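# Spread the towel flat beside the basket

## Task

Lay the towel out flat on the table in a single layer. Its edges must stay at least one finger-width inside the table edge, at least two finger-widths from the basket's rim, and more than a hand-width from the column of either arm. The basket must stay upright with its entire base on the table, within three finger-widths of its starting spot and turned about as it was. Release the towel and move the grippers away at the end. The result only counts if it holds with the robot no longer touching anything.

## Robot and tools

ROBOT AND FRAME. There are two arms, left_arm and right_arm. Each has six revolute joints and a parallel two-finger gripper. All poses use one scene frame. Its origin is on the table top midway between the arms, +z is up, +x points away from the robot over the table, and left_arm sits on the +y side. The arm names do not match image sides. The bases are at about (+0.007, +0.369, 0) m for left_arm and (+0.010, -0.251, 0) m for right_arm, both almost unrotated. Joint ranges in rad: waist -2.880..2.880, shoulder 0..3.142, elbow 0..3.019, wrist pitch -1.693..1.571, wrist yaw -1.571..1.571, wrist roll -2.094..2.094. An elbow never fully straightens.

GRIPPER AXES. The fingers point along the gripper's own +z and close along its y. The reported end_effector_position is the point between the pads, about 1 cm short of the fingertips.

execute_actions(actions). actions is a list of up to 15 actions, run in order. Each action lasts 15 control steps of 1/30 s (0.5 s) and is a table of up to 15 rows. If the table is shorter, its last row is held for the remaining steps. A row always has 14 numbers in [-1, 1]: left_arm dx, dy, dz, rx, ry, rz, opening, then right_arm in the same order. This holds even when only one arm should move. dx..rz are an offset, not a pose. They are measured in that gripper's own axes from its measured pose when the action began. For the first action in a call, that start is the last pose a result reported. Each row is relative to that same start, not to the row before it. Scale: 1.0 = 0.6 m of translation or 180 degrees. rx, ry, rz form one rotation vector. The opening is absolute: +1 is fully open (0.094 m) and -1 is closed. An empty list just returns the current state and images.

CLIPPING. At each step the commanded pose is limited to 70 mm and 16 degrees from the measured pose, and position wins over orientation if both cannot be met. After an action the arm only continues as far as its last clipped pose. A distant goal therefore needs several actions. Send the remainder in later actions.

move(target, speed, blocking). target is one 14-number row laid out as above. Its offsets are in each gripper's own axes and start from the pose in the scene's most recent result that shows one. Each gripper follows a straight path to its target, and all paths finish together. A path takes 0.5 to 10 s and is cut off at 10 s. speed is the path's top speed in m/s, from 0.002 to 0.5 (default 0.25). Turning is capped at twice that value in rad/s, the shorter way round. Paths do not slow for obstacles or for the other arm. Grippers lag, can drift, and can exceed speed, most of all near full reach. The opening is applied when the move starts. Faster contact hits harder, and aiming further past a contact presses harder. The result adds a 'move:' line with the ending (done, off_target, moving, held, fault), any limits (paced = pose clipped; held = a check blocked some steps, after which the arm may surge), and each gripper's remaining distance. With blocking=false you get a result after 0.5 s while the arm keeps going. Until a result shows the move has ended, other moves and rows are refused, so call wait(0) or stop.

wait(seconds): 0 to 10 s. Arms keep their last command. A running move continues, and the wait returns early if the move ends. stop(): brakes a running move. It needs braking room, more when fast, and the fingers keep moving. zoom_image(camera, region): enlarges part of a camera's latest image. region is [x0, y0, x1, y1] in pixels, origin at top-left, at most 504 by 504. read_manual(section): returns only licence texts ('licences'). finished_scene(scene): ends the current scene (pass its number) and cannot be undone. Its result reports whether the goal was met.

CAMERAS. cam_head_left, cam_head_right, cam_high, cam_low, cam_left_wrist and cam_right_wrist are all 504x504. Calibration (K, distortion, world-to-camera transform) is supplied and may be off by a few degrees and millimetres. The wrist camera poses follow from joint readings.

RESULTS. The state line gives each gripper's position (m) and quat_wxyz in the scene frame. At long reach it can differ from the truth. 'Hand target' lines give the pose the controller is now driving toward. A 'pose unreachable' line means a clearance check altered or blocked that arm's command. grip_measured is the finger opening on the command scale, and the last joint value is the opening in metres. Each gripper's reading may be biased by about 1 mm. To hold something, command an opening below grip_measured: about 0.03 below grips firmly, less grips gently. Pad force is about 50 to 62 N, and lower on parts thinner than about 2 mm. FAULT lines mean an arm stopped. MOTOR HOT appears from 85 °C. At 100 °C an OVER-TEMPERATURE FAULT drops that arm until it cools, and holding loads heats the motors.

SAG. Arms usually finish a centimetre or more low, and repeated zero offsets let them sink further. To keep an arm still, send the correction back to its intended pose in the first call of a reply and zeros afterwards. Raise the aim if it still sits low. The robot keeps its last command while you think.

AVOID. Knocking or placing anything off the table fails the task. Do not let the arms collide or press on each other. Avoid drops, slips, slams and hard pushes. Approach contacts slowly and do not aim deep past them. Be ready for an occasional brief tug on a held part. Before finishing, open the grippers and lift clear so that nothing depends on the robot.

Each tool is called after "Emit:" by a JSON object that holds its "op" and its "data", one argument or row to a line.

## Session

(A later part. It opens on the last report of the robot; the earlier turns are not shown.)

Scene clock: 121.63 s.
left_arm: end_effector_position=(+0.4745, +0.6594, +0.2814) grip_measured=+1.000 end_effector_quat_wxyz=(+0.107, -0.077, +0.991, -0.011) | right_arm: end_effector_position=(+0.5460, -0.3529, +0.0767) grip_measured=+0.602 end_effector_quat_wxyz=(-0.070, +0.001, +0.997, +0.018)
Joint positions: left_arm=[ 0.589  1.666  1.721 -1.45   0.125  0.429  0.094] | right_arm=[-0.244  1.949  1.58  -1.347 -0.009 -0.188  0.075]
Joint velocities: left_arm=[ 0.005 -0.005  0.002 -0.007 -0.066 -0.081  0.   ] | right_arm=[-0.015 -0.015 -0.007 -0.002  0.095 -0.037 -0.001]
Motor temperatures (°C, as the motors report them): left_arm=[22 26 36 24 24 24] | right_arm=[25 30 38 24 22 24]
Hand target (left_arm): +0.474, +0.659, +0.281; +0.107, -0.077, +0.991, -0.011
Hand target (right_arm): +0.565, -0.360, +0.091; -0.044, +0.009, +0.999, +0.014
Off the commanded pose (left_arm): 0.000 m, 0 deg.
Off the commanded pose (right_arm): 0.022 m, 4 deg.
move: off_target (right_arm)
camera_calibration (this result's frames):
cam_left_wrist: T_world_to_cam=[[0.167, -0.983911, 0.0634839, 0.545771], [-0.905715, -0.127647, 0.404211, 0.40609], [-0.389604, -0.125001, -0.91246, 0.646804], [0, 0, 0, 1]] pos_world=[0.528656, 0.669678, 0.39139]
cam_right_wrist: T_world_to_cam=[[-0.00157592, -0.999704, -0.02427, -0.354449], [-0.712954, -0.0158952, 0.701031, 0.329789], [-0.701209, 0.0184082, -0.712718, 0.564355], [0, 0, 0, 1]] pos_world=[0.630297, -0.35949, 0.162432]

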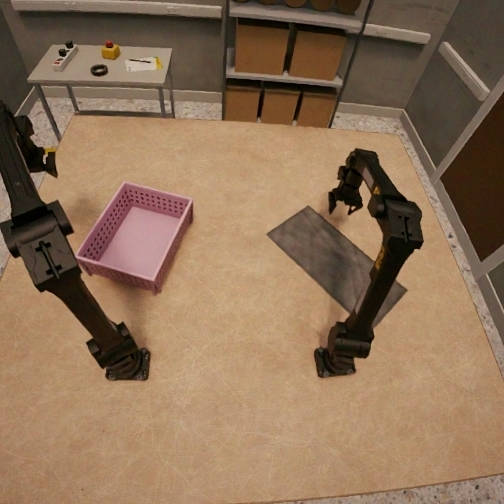

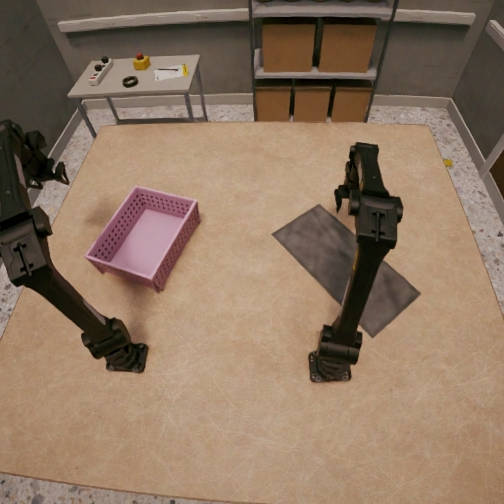

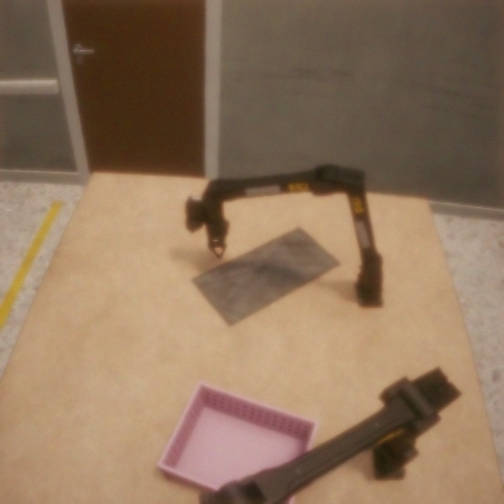

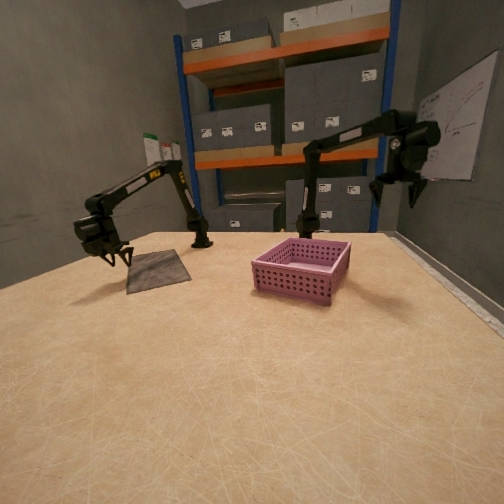

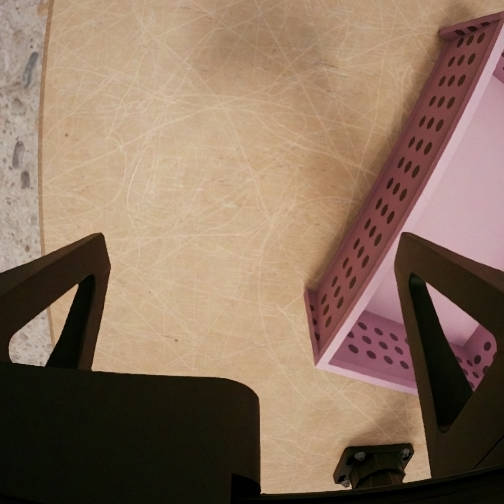

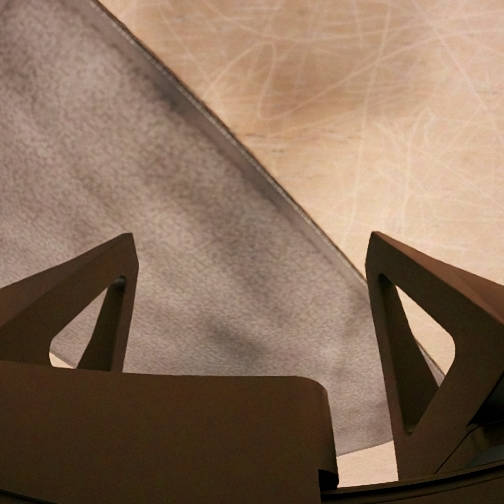

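Emit:
{"op": "move", "data": {
  "target": [0,0,0,0,0,0,1, 0.12,-0.09,0.085,0,0,0,0.6],
  "speed": 0.15
}}

Scene clock: 133.17 s.
left_arm: end_effector_position=(+0.4745, +0.6594, +0.2814) grip_measured=+1.000 end_effector_quat_wxyz=(+0.107, -0.077, +0.991, -0.011) | right_arm: end_effector_position=(+0.4619, -0.4015, +0.0221) grip_measured=+0.602 end_effector_quat_wxyz=(-0.088, +0.007, +0.996, +0.027)
Joint positions: left_arm=[ 0.589  1.666  1.721 -1.45   0.125  0.429  0.094] | right_arm=[-0.373  1.876  1.302 -1.181  0.002 -0.305  0.075]
Joint velocities: left_arm=[-0.005 -0.005 -0.007 -0.002 -0.051  0.037  0.   ] | right_arm=[-0.015 -0.015 -0.012  0.017 -0.037 -0.007 -0.   ]
Motor temperatures (°C, as the motors report them): left_arm=[22 27 36 24 24 24] | right_arm=[25 31 39 24 22 24]
Hand target (left_arm): +0.474, +0.659, +0.281; +0.107, -0.077, +0.991, -0.011
Hand target (right_arm): +0.468, -0.403, +0.033; -0.070, +0.001, +0.997, +0.020
Off the commanded pose (left_arm): 0.000 m, 0 deg.
Off the commanded pose (right_arm): 0.014 m, 2 deg.
move: off_target (right_arm)
camera_calibration (this result's frames):
cam_left_wrist: T_world_to_cam=[[0.167, -0.983911, 0.0634839, 0.545771], [-0.905715, -0.127647, 0.404211, 0.40609], [-0.389604, -0.125001, -0.91246, 0.646804], [0, 0, 0, 1]] pos_world=[0.528656, 0.669678, 0.39139]
cam_right_wrist: T_world_to_cam=[[-0.0150102, -0.999032, -0.0413536, -0.397628], [-0.687799, -0.0197026, 0.725634, 0.2936], [-0.725746, 0.0393348, -0.686837, 0.486524], [0, 0, 0, 1]] pos_world=[0.549062, -0.410595, 0.104673]

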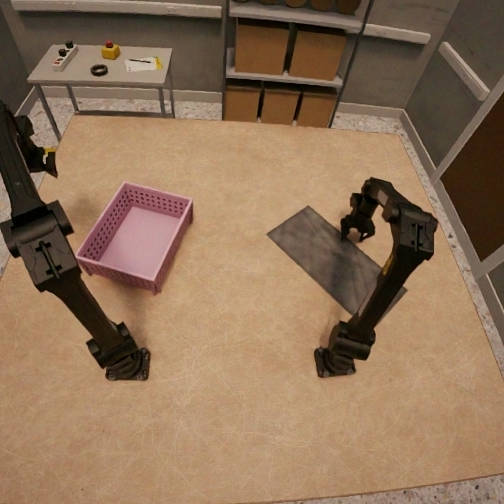

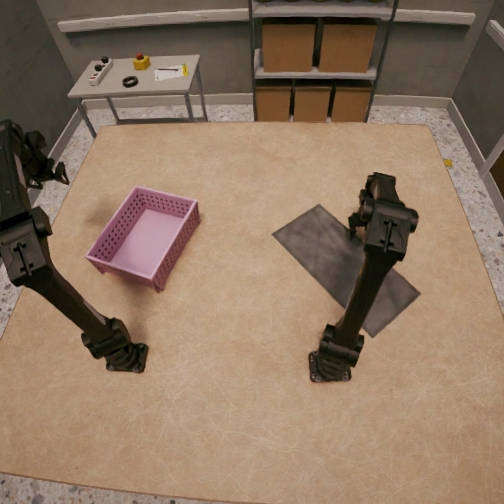

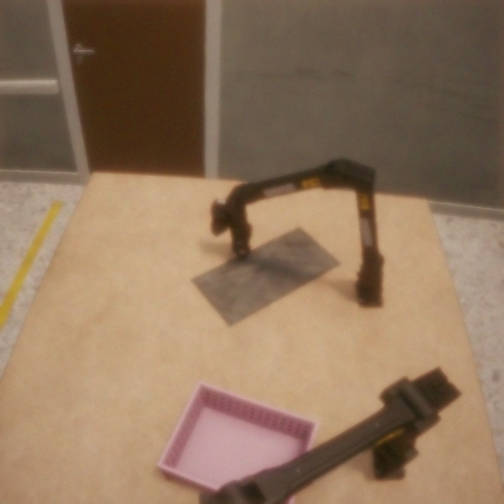

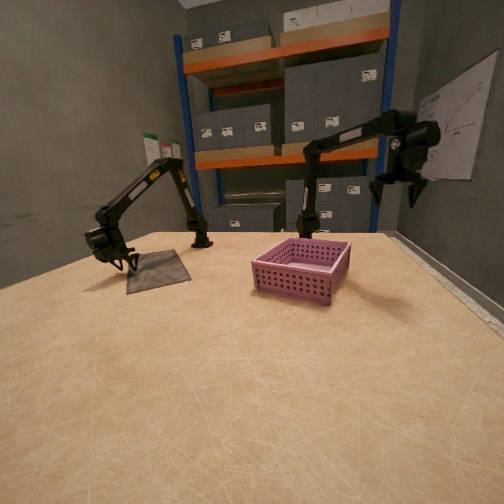

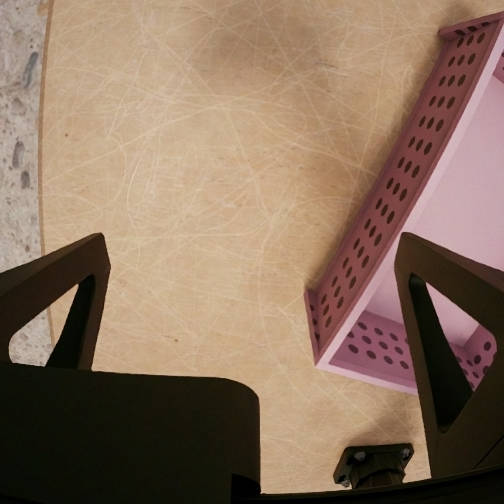

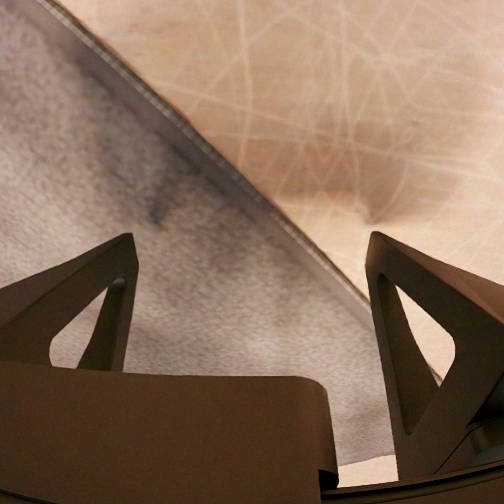

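Emit:
{"op": "move", "data": {
  "target": [0,0,0,0,0,0,1, -0.01,0.03,0.05,0,0,0,0.6],
  "speed": 0.03
}}

Emit:
{"op": "execute_actions", "data": {
  "actions": [
    [[0,0,0,0,0,0,1, 0,0,0.01,0,0,0,0.2]],
    [[0,0,0,0,0,0,1, 0,0,0.01,0,0,0,-0.3]],
    [[0,0,0,0,0,0,1, 0,0,0.01,0,0,0,-0.7]],
    [[0,0,0,0,0,0,1, 0,0,0.01,0,0,0,-1]],
    [[0,0,0,0,0,0,1, 0,0,0,0,0,0,-1]]
  ]
}}

Scene clock: 143.93 s.
left_arm: end_effector_position=(+0.4745, +0.6594, +0.2814) grip_measured=+1.000 end_effector_quat_wxyz=(+0.107, -0.077, +0.991, -0.011) | right_arm: end_effector_position=(+0.4626, -0.3901, +0.0087) grip_measured=+0.602 end_effector_quat_wxyz=(-0.083, +0.012, +0.996, +0.023)
Joint positions: left_arm=[ 0.589  1.666  1.721 -1.45   0.125  0.429  0.094] | right_arm=[-0.35   1.883  1.271 -1.132  0.003 -0.271  0.075]
Joint velocities: left_arm=[ 0.005 -0.015  0.002  0.007  0.007 -0.007  0.   ] | right_arm=[ 0.005 -0.015 -0.002  0.012  0.022  0.022  0.001]
Motor temperatures (°C, as the motors report them): left_arm=[22 27 36 24 24 24] | right_arm=[25 32 37 24 22 24]
Hand target (left_arm): +0.474, +0.659, +0.281; +0.107, -0.077, +0.991, -0.011
Hand target (right_arm): +0.463, -0.382, -0.007; -0.088, +0.007, +0.996, +0.027
Off the commanded pose (left_arm): 0.000 m, 0 deg.
Off the commanded pose (right_arm): 0.018 m, 1 deg.
move: off_target (right_arm)
camera_calibration (this result's frames):
cam_left_wrist: T_world_to_cam=[[0.167, -0.983911, 0.0634839, 0.545771], [-0.905715, -0.127647, 0.404211, 0.40609], [-0.389604, -0.125001, -0.91246, 0.646804], [0, 0, 0, 1]] pos_world=[0.528656, 0.669678, 0.39139]
cam_right_wrist: T_world_to_cam=[[-0.0242906, -0.999209, -0.0314948, -0.382619], [-0.694644, -0.00578643, 0.719331, 0.31267], [-0.718944, 0.0393506, -0.693953, 0.474281], [0, 0, 0, 1]] pos_world=[0.548882, -0.399171, 0.0921648]

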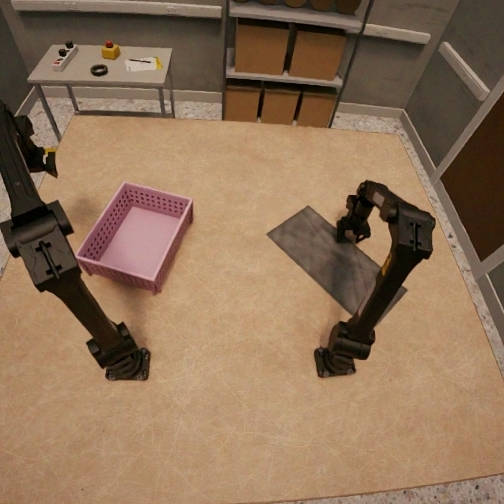

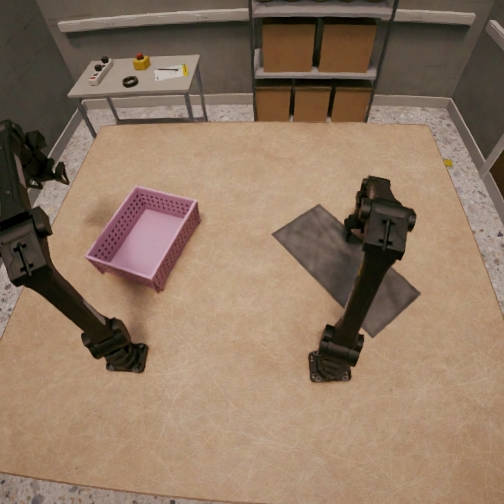

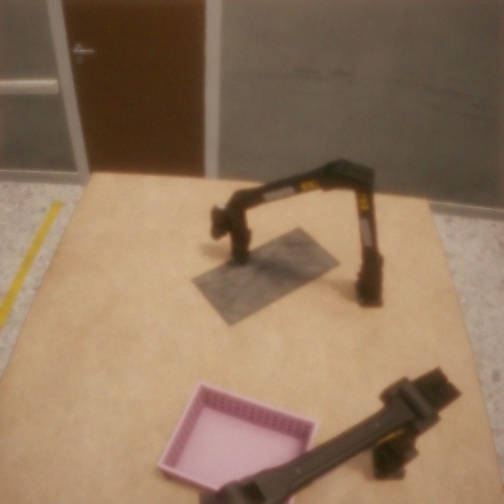

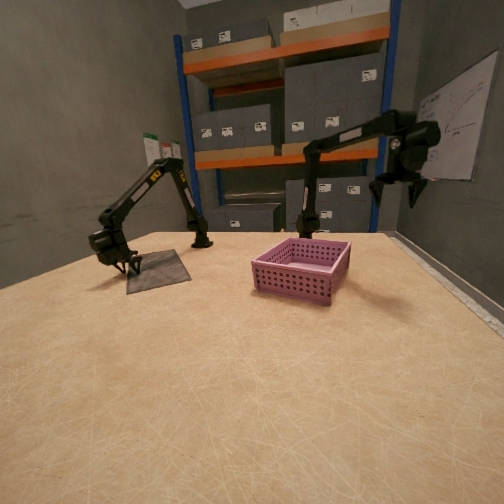

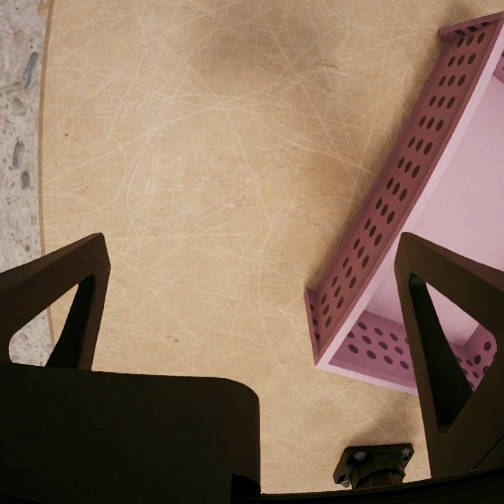

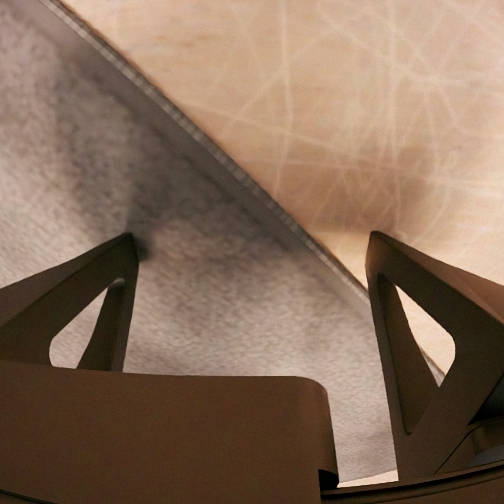

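Scene clock: 146.43 s.
left_arm: end_effector_position=(+0.4745, +0.6594, +0.2814) grip_measured=+1.000 end_effector_quat_wxyz=(+0.107, -0.077, +0.991, -0.011) | right_arm: end_effector_position=(+0.4632, -0.3890, +0.0096) grip_measured=-0.912 end_effector_quat_wxyz=(-0.081, +0.012, +0.996, +0.025)
Joint positions: left_arm=[ 0.589  1.666  1.721 -1.45   0.125  0.429  0.094] | right_arm=[-0.349  1.881  1.271 -1.132 -0.003 -0.271  0.004]
Joint velocities: left_arm=[-0.005 -0.015  0.007 -0.002  0.007 -0.022  0.   ] | right_arm=[-0.005  0.005  0.017 -0.002  0.007 -0.066  0.001]
Motor temperatures (°C, as the motors report them): left_arm=[22 27 36 24 24 24] | right_arm=[25 32 37 24 22 24]
Hand target (left_arm): +0.474, +0.659, +0.281; +0.107, -0.077, +0.991, -0.011
Hand target (right_arm): +0.463, -0.389, +0.009; -0.081, +0.012, +0.996, +0.025
Off the commanded pose (left_arm): 0.000 m, 0 deg.
Off the commanded pose (right_arm): 0.000 m, 0 deg.
camera_calibration (this result's frames):
cam_left_wrist: T_world_to_cam=[[0.167, -0.983911, 0.0634839, 0.545771], [-0.905715, -0.127647, 0.404211, 0.40609], [-0.389604, -0.125001, -0.91246, 0.646804], [0, 0, 0, 1]] pos_world=[0.528656, 0.669678, 0.39139]
cam_right_wrist: T_world_to_cam=[[-0.0248271, -0.999015, -0.0367778, -0.381095], [-0.697215, -0.00906159, 0.716805, 0.312401], [-0.716432, 0.0434382, -0.696303, 0.475701], [0, 0, 0, 1]] pos_world=[0.549156, -0.398553, 0.0932855]

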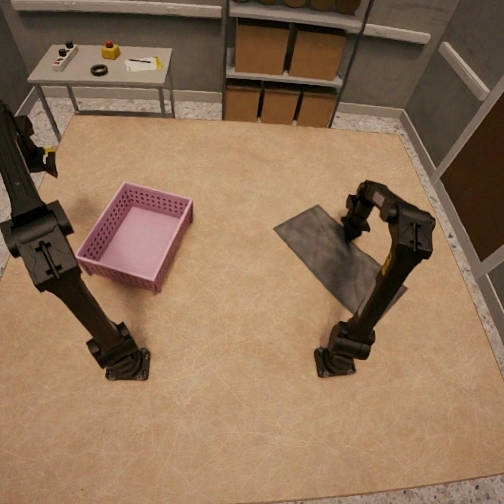

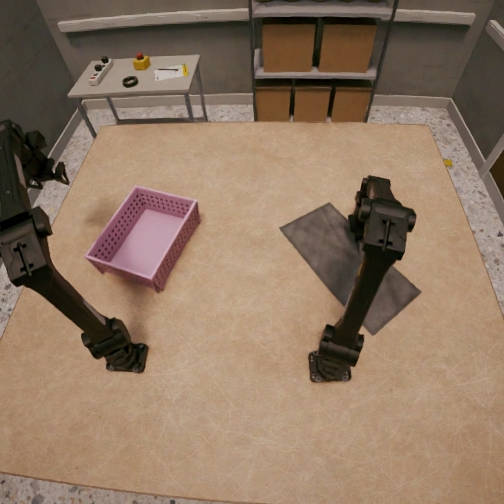

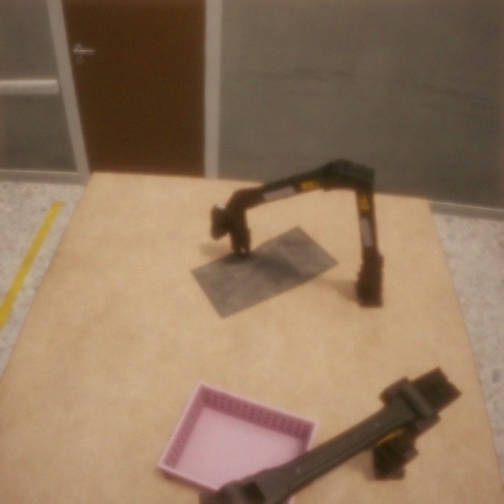

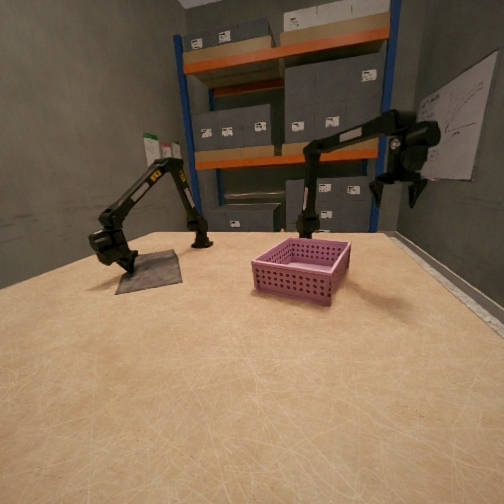

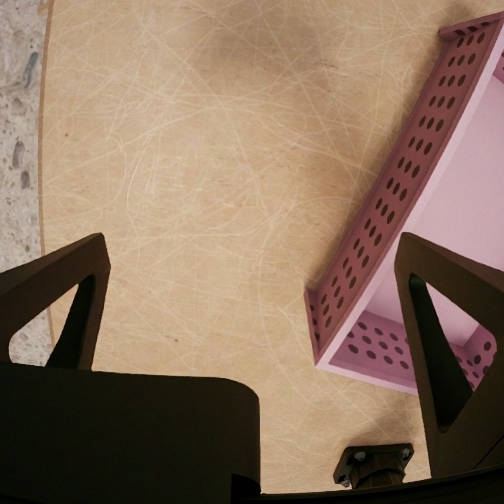

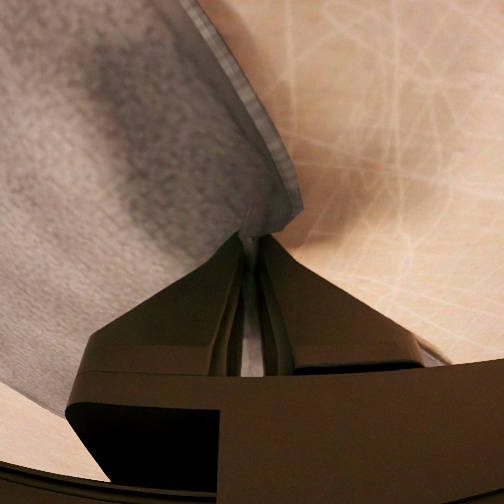

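Held. Drag +x 0.09, slightly −y.

Emit:
{"op": "move", "data": {
  "target": [0,0,0,0,0,0,1, -0.17,-0.03,-0.005,0,0,0,-1],
  "speed": 0.06
}}

Emit:
{"op": "execute_actions", "data": {
  "actions": [
    [[0,0,0,0,0,0,1, 0,0,0,0,0,0,-0.5]],
    [[0,0,0,0,0,0,1, 0,0,0,0,0,0,0.4]],
    [[0,0,0,0,0,0,1, 0,0,-0.1,0,0,0,0.4]],
    [[0,0,0,0,0,0,1, 0,0,-0.2,0,0,0,1]]
  ]
}}

Emit:
{"op": "move", "data": {
  "target": [0,0,0,0,0,0,1, 0.35,-0.4,-0.12,0,0,0,1]
}}

Scene clock: 153.60 s.
left_arm: end_effector_position=(+0.4745, +0.6594, +0.2814) grip_measured=+1.000 end_effector_quat_wxyz=(+0.107, -0.077, +0.991, -0.011) | right_arm: end_effector_position=(+0.5553, -0.4119, +0.0100) grip_measured=-0.912 end_effector_quat_wxyz=(-0.074, +0.011, +0.997, +0.023)
Joint positions: left_arm=[ 0.589  1.666  1.721 -1.45   0.125  0.429  0.094] | right_arm=[-0.341  2.083  1.608 -1.251 -0.003 -0.264  0.004]
Joint velocities: left_arm=[ 0.005 -0.005  0.002  0.002  0.022 -0.007  0.   ] | right_arm=[ 0.005 -0.005 -0.007  0.007 -0.081  0.022  0.001]
Motor temperatures (°C, as the motors report them): left_arm=[22 27 36 24 24 24] | right_arm=[25 31 36 24 22 24]
Hand target (left_arm): +0.474, +0.659, +0.281; +0.107, -0.077, +0.991, -0.011
Hand target (right_arm): +0.564, -0.410, -0.003; -0.081, +0.012, +0.996, +0.025
Off the commanded pose (left_arm): 0.000 m, 0 deg.
Off the commanded pose (right_arm): 0.017 m, 1 deg.
move: off_target (right_arm)
camera_calibration (this result's frames):
cam_left_wrist: T_world_to_cam=[[0.167, -0.983911, 0.0634839, 0.545771], [-0.905715, -0.127647, 0.404211, 0.40609], [-0.389604, -0.125001, -0.91246, 0.646804], [0, 0, 0, 1]] pos_world=[0.528656, 0.669678, 0.39139]
cam_right_wrist: T_world_to_cam=[[-0.0230773, -0.999239, -0.0314347, -0.402886], [-0.707873, -0.0058715, 0.706316, 0.383508], [-0.705963, 0.0385517, -0.707199, 0.535251], [0, 0, 0, 1]] pos_world=[0.640045, -0.420963, 0.0949866]

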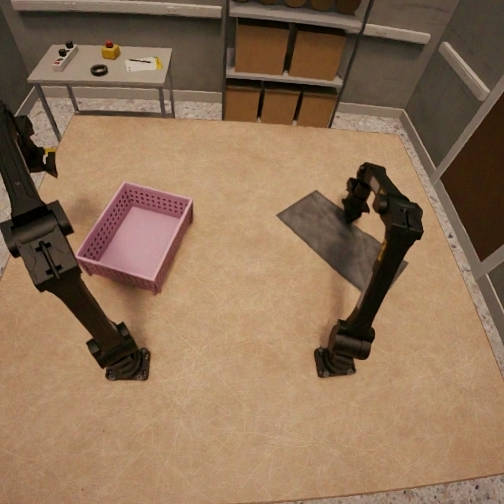

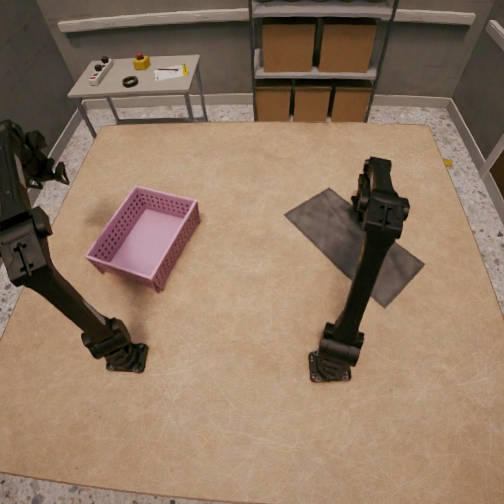

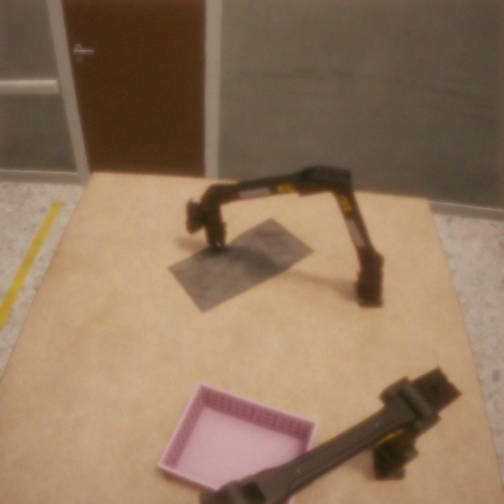

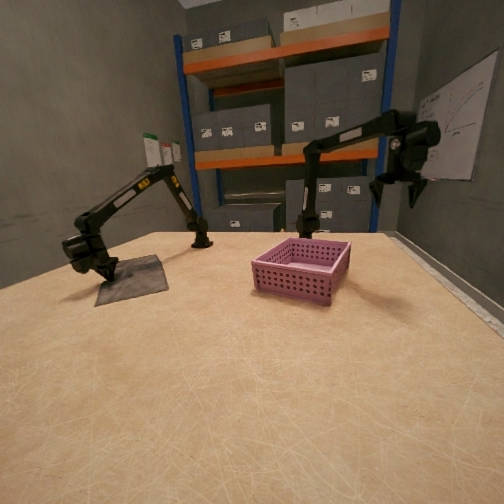

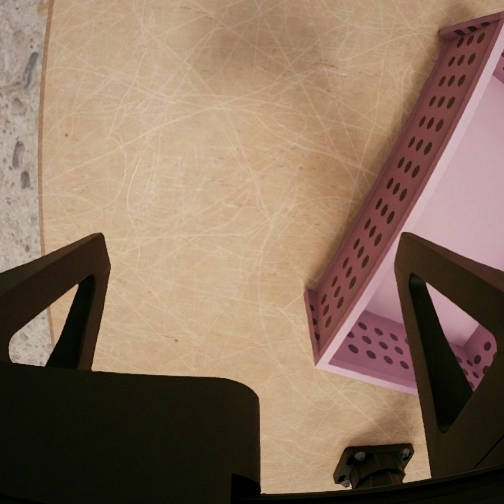

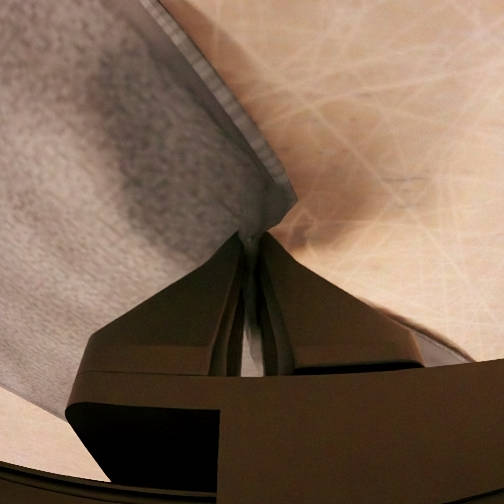

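Scene clock: 155.60 s.
left_arm: end_effector_position=(+0.4745, +0.6594, +0.2814) grip_measured=+1.000 end_effector_quat_wxyz=(+0.107, -0.077, +0.991, -0.011) | right_arm: end_effector_position=(+0.5636, -0.4144, +0.1513) grip_measured=+1.000 end_effector_quat_wxyz=(-0.104, +0.011, +0.994, +0.031)
Joint positions: left_arm=[ 0.589  1.666  1.721 -1.45   0.125  0.429  0.094] | right_arm=[-0.341  2.031  1.905 -1.661 -0.003 -0.264  0.094]
Joint velocities: left_arm=[-0.005 -0.015 -0.012  0.007 -0.022  0.007  0.   ] | right_arm=[-0.015 -0.054  0.066 -0.085  0.037 -0.007  0.   ]
Motor temperatures (°C, as the motors report them): left_arm=[22 27 36 24 24 24] | right_arm=[25 32 36 24 22 24]
Hand target (left_arm): +0.474, +0.659, +0.281; +0.107, -0.077, +0.991, -0.011
Hand target (right_arm): +0.569, -0.417, +0.165; -0.094, +0.011, +0.995, +0.028
Off the commanded pose (left_arm): 0.000 m, 0 deg.
Off the commanded pose (right_arm): 0.016 m, 1 deg.
camera_calibration (this result's frames):
cam_left_wrist: T_world_to_cam=[[0.167, -0.983911, 0.0634839, 0.545771], [-0.905715, -0.127647, 0.404211, 0.40609], [-0.389604, -0.125001, -0.91246, 0.646804], [0, 0, 0, 1]] pos_world=[0.528656, 0.669678, 0.39139]
cam_right_wrist: T_world_to_cam=[[-0.0254335, -0.998545, -0.0475426, -0.396641], [-0.664515, -0.0186426, 0.747043, 0.253618], [-0.746842, 0.0505926, -0.663074, 0.662549], [0, 0, 0, 1]] pos_world=[0.653264, -0.424856, 0.230999]

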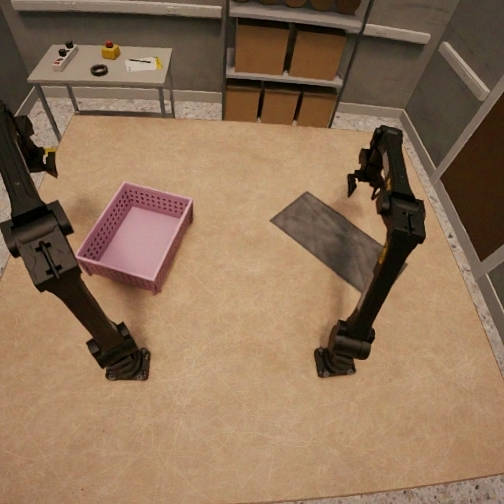

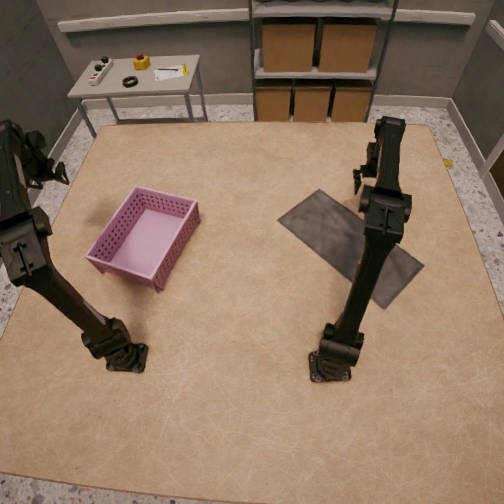

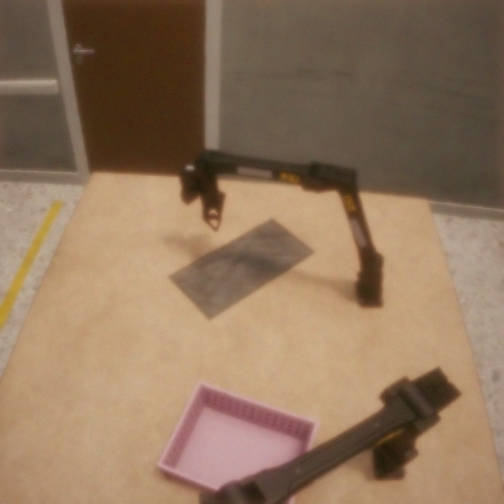

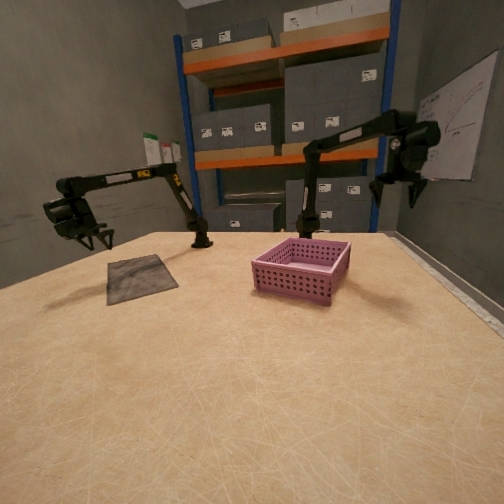

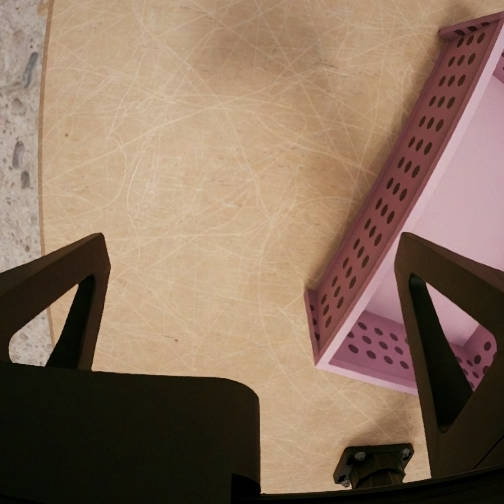

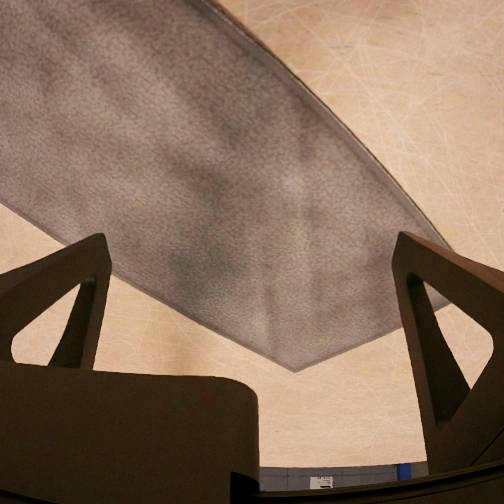

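Scene clock: 157.60 s.
left_arm: end_effector_position=(+0.4745, +0.6594, +0.2814) grip_measured=+1.000 end_effector_quat_wxyz=(+0.107, -0.077, +0.991, -0.011) | right_arm: end_effector_position=(+0.3600, -0.6505, +0.2211) grip_measured=+1.000 end_effector_quat_wxyz=(-0.088, +0.015, +0.996, +0.027)
Joint positions: left_arm=[ 0.589  1.666  1.721 -1.45   0.125  0.429  0.094] | right_arm=[-0.876  1.841  1.804 -1.695  0.089 -0.784  0.094]
Joint velocities: left_arm=[ 0.005  0.005 -0.022  0.007  0.022 -0.022  0.   ] | right_arm=[ 0.005 -0.005  0.007 -0.012 -0.066 -0.051  0.   ]
Motor temperatures (°C, as the motors report them): left_arm=[22 27 36 24 24 24] | right_arm=[25 32 37 24 22 24]
Hand target (left_arm): +0.474, +0.659, +0.281; +0.107, -0.077, +0.991, -0.011
Hand target (right_arm): +0.363, -0.651, +0.244; -0.075, +0.010, +0.997, +0.012
Off the commanded pose (left_arm): 0.000 m, 0 deg.
Off the commanded pose (right_arm): 0.031 m, 2 deg.
joint sent to its limit (right arm) — the command would take joint 4 (wrist pitch) past its lower limit, so that joint was sent only as far as its limit.
move: off_target (right_arm)
camera_calibration (this result's frames):
cam_left_wrist: T_world_to_cam=[[0.167, -0.983911, 0.0634839, 0.545771], [-0.905715, -0.127647, 0.404211, 0.40609], [-0.389604, -0.125001, -0.91246, 0.646804], [0, 0, 0, 1]] pos_world=[0.528656, 0.669678, 0.39139]
cam_right_wrist: T_world_to_cam=[[-0.0315475, -0.998691, -0.0402651, -0.633744], [-0.68751, -0.00755857, 0.726136, 0.0819063], [-0.72549, 0.0505904, -0.686371, 0.566129], [0, 0, 0, 1]] pos_world=[0.447039, -0.660936, 0.303582]

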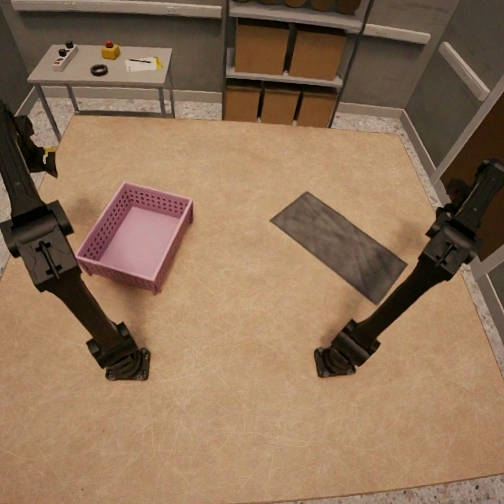

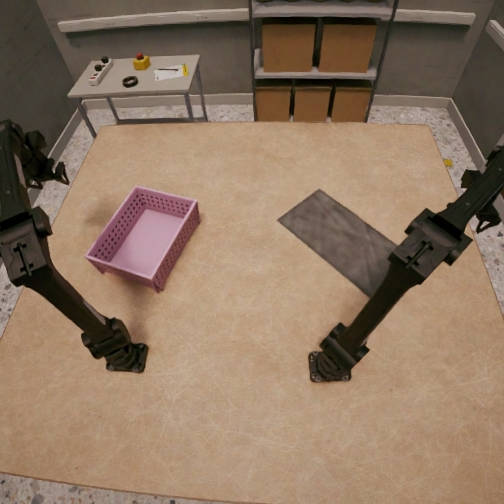

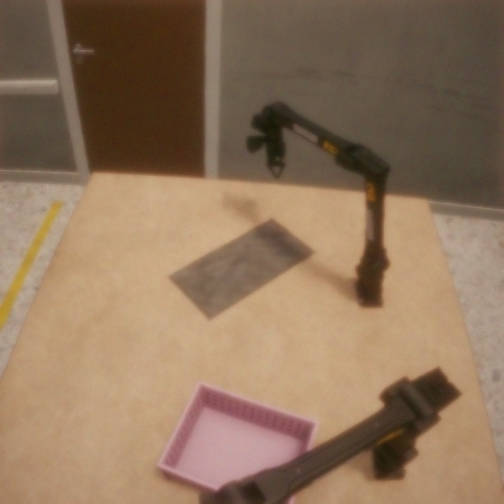

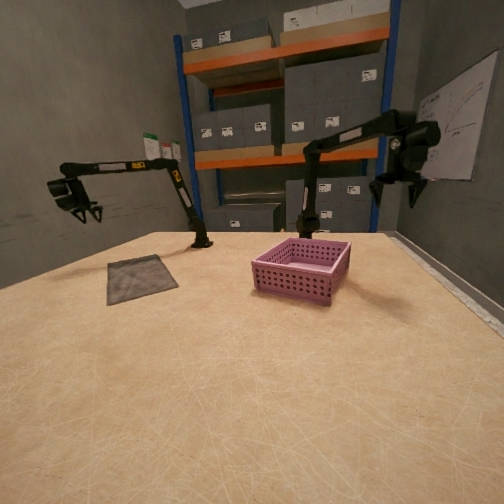

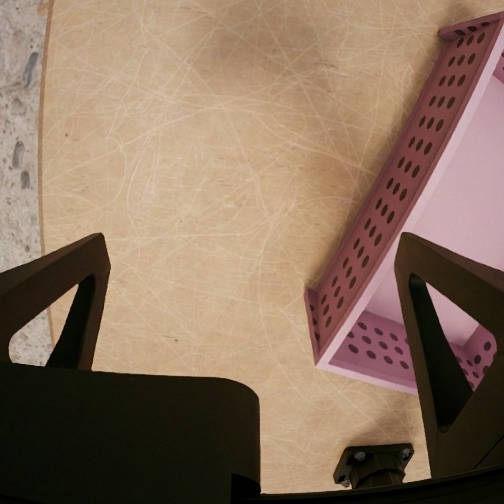

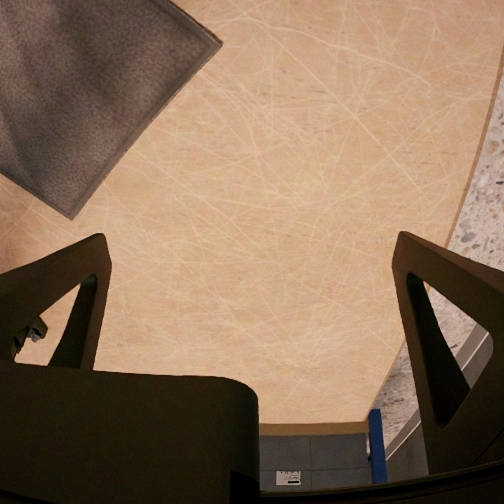

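Flat and clear.

Emit:
{"op": "finished_scene", "data": {
  "scene": 2
}}

The scene is finished: the task was done.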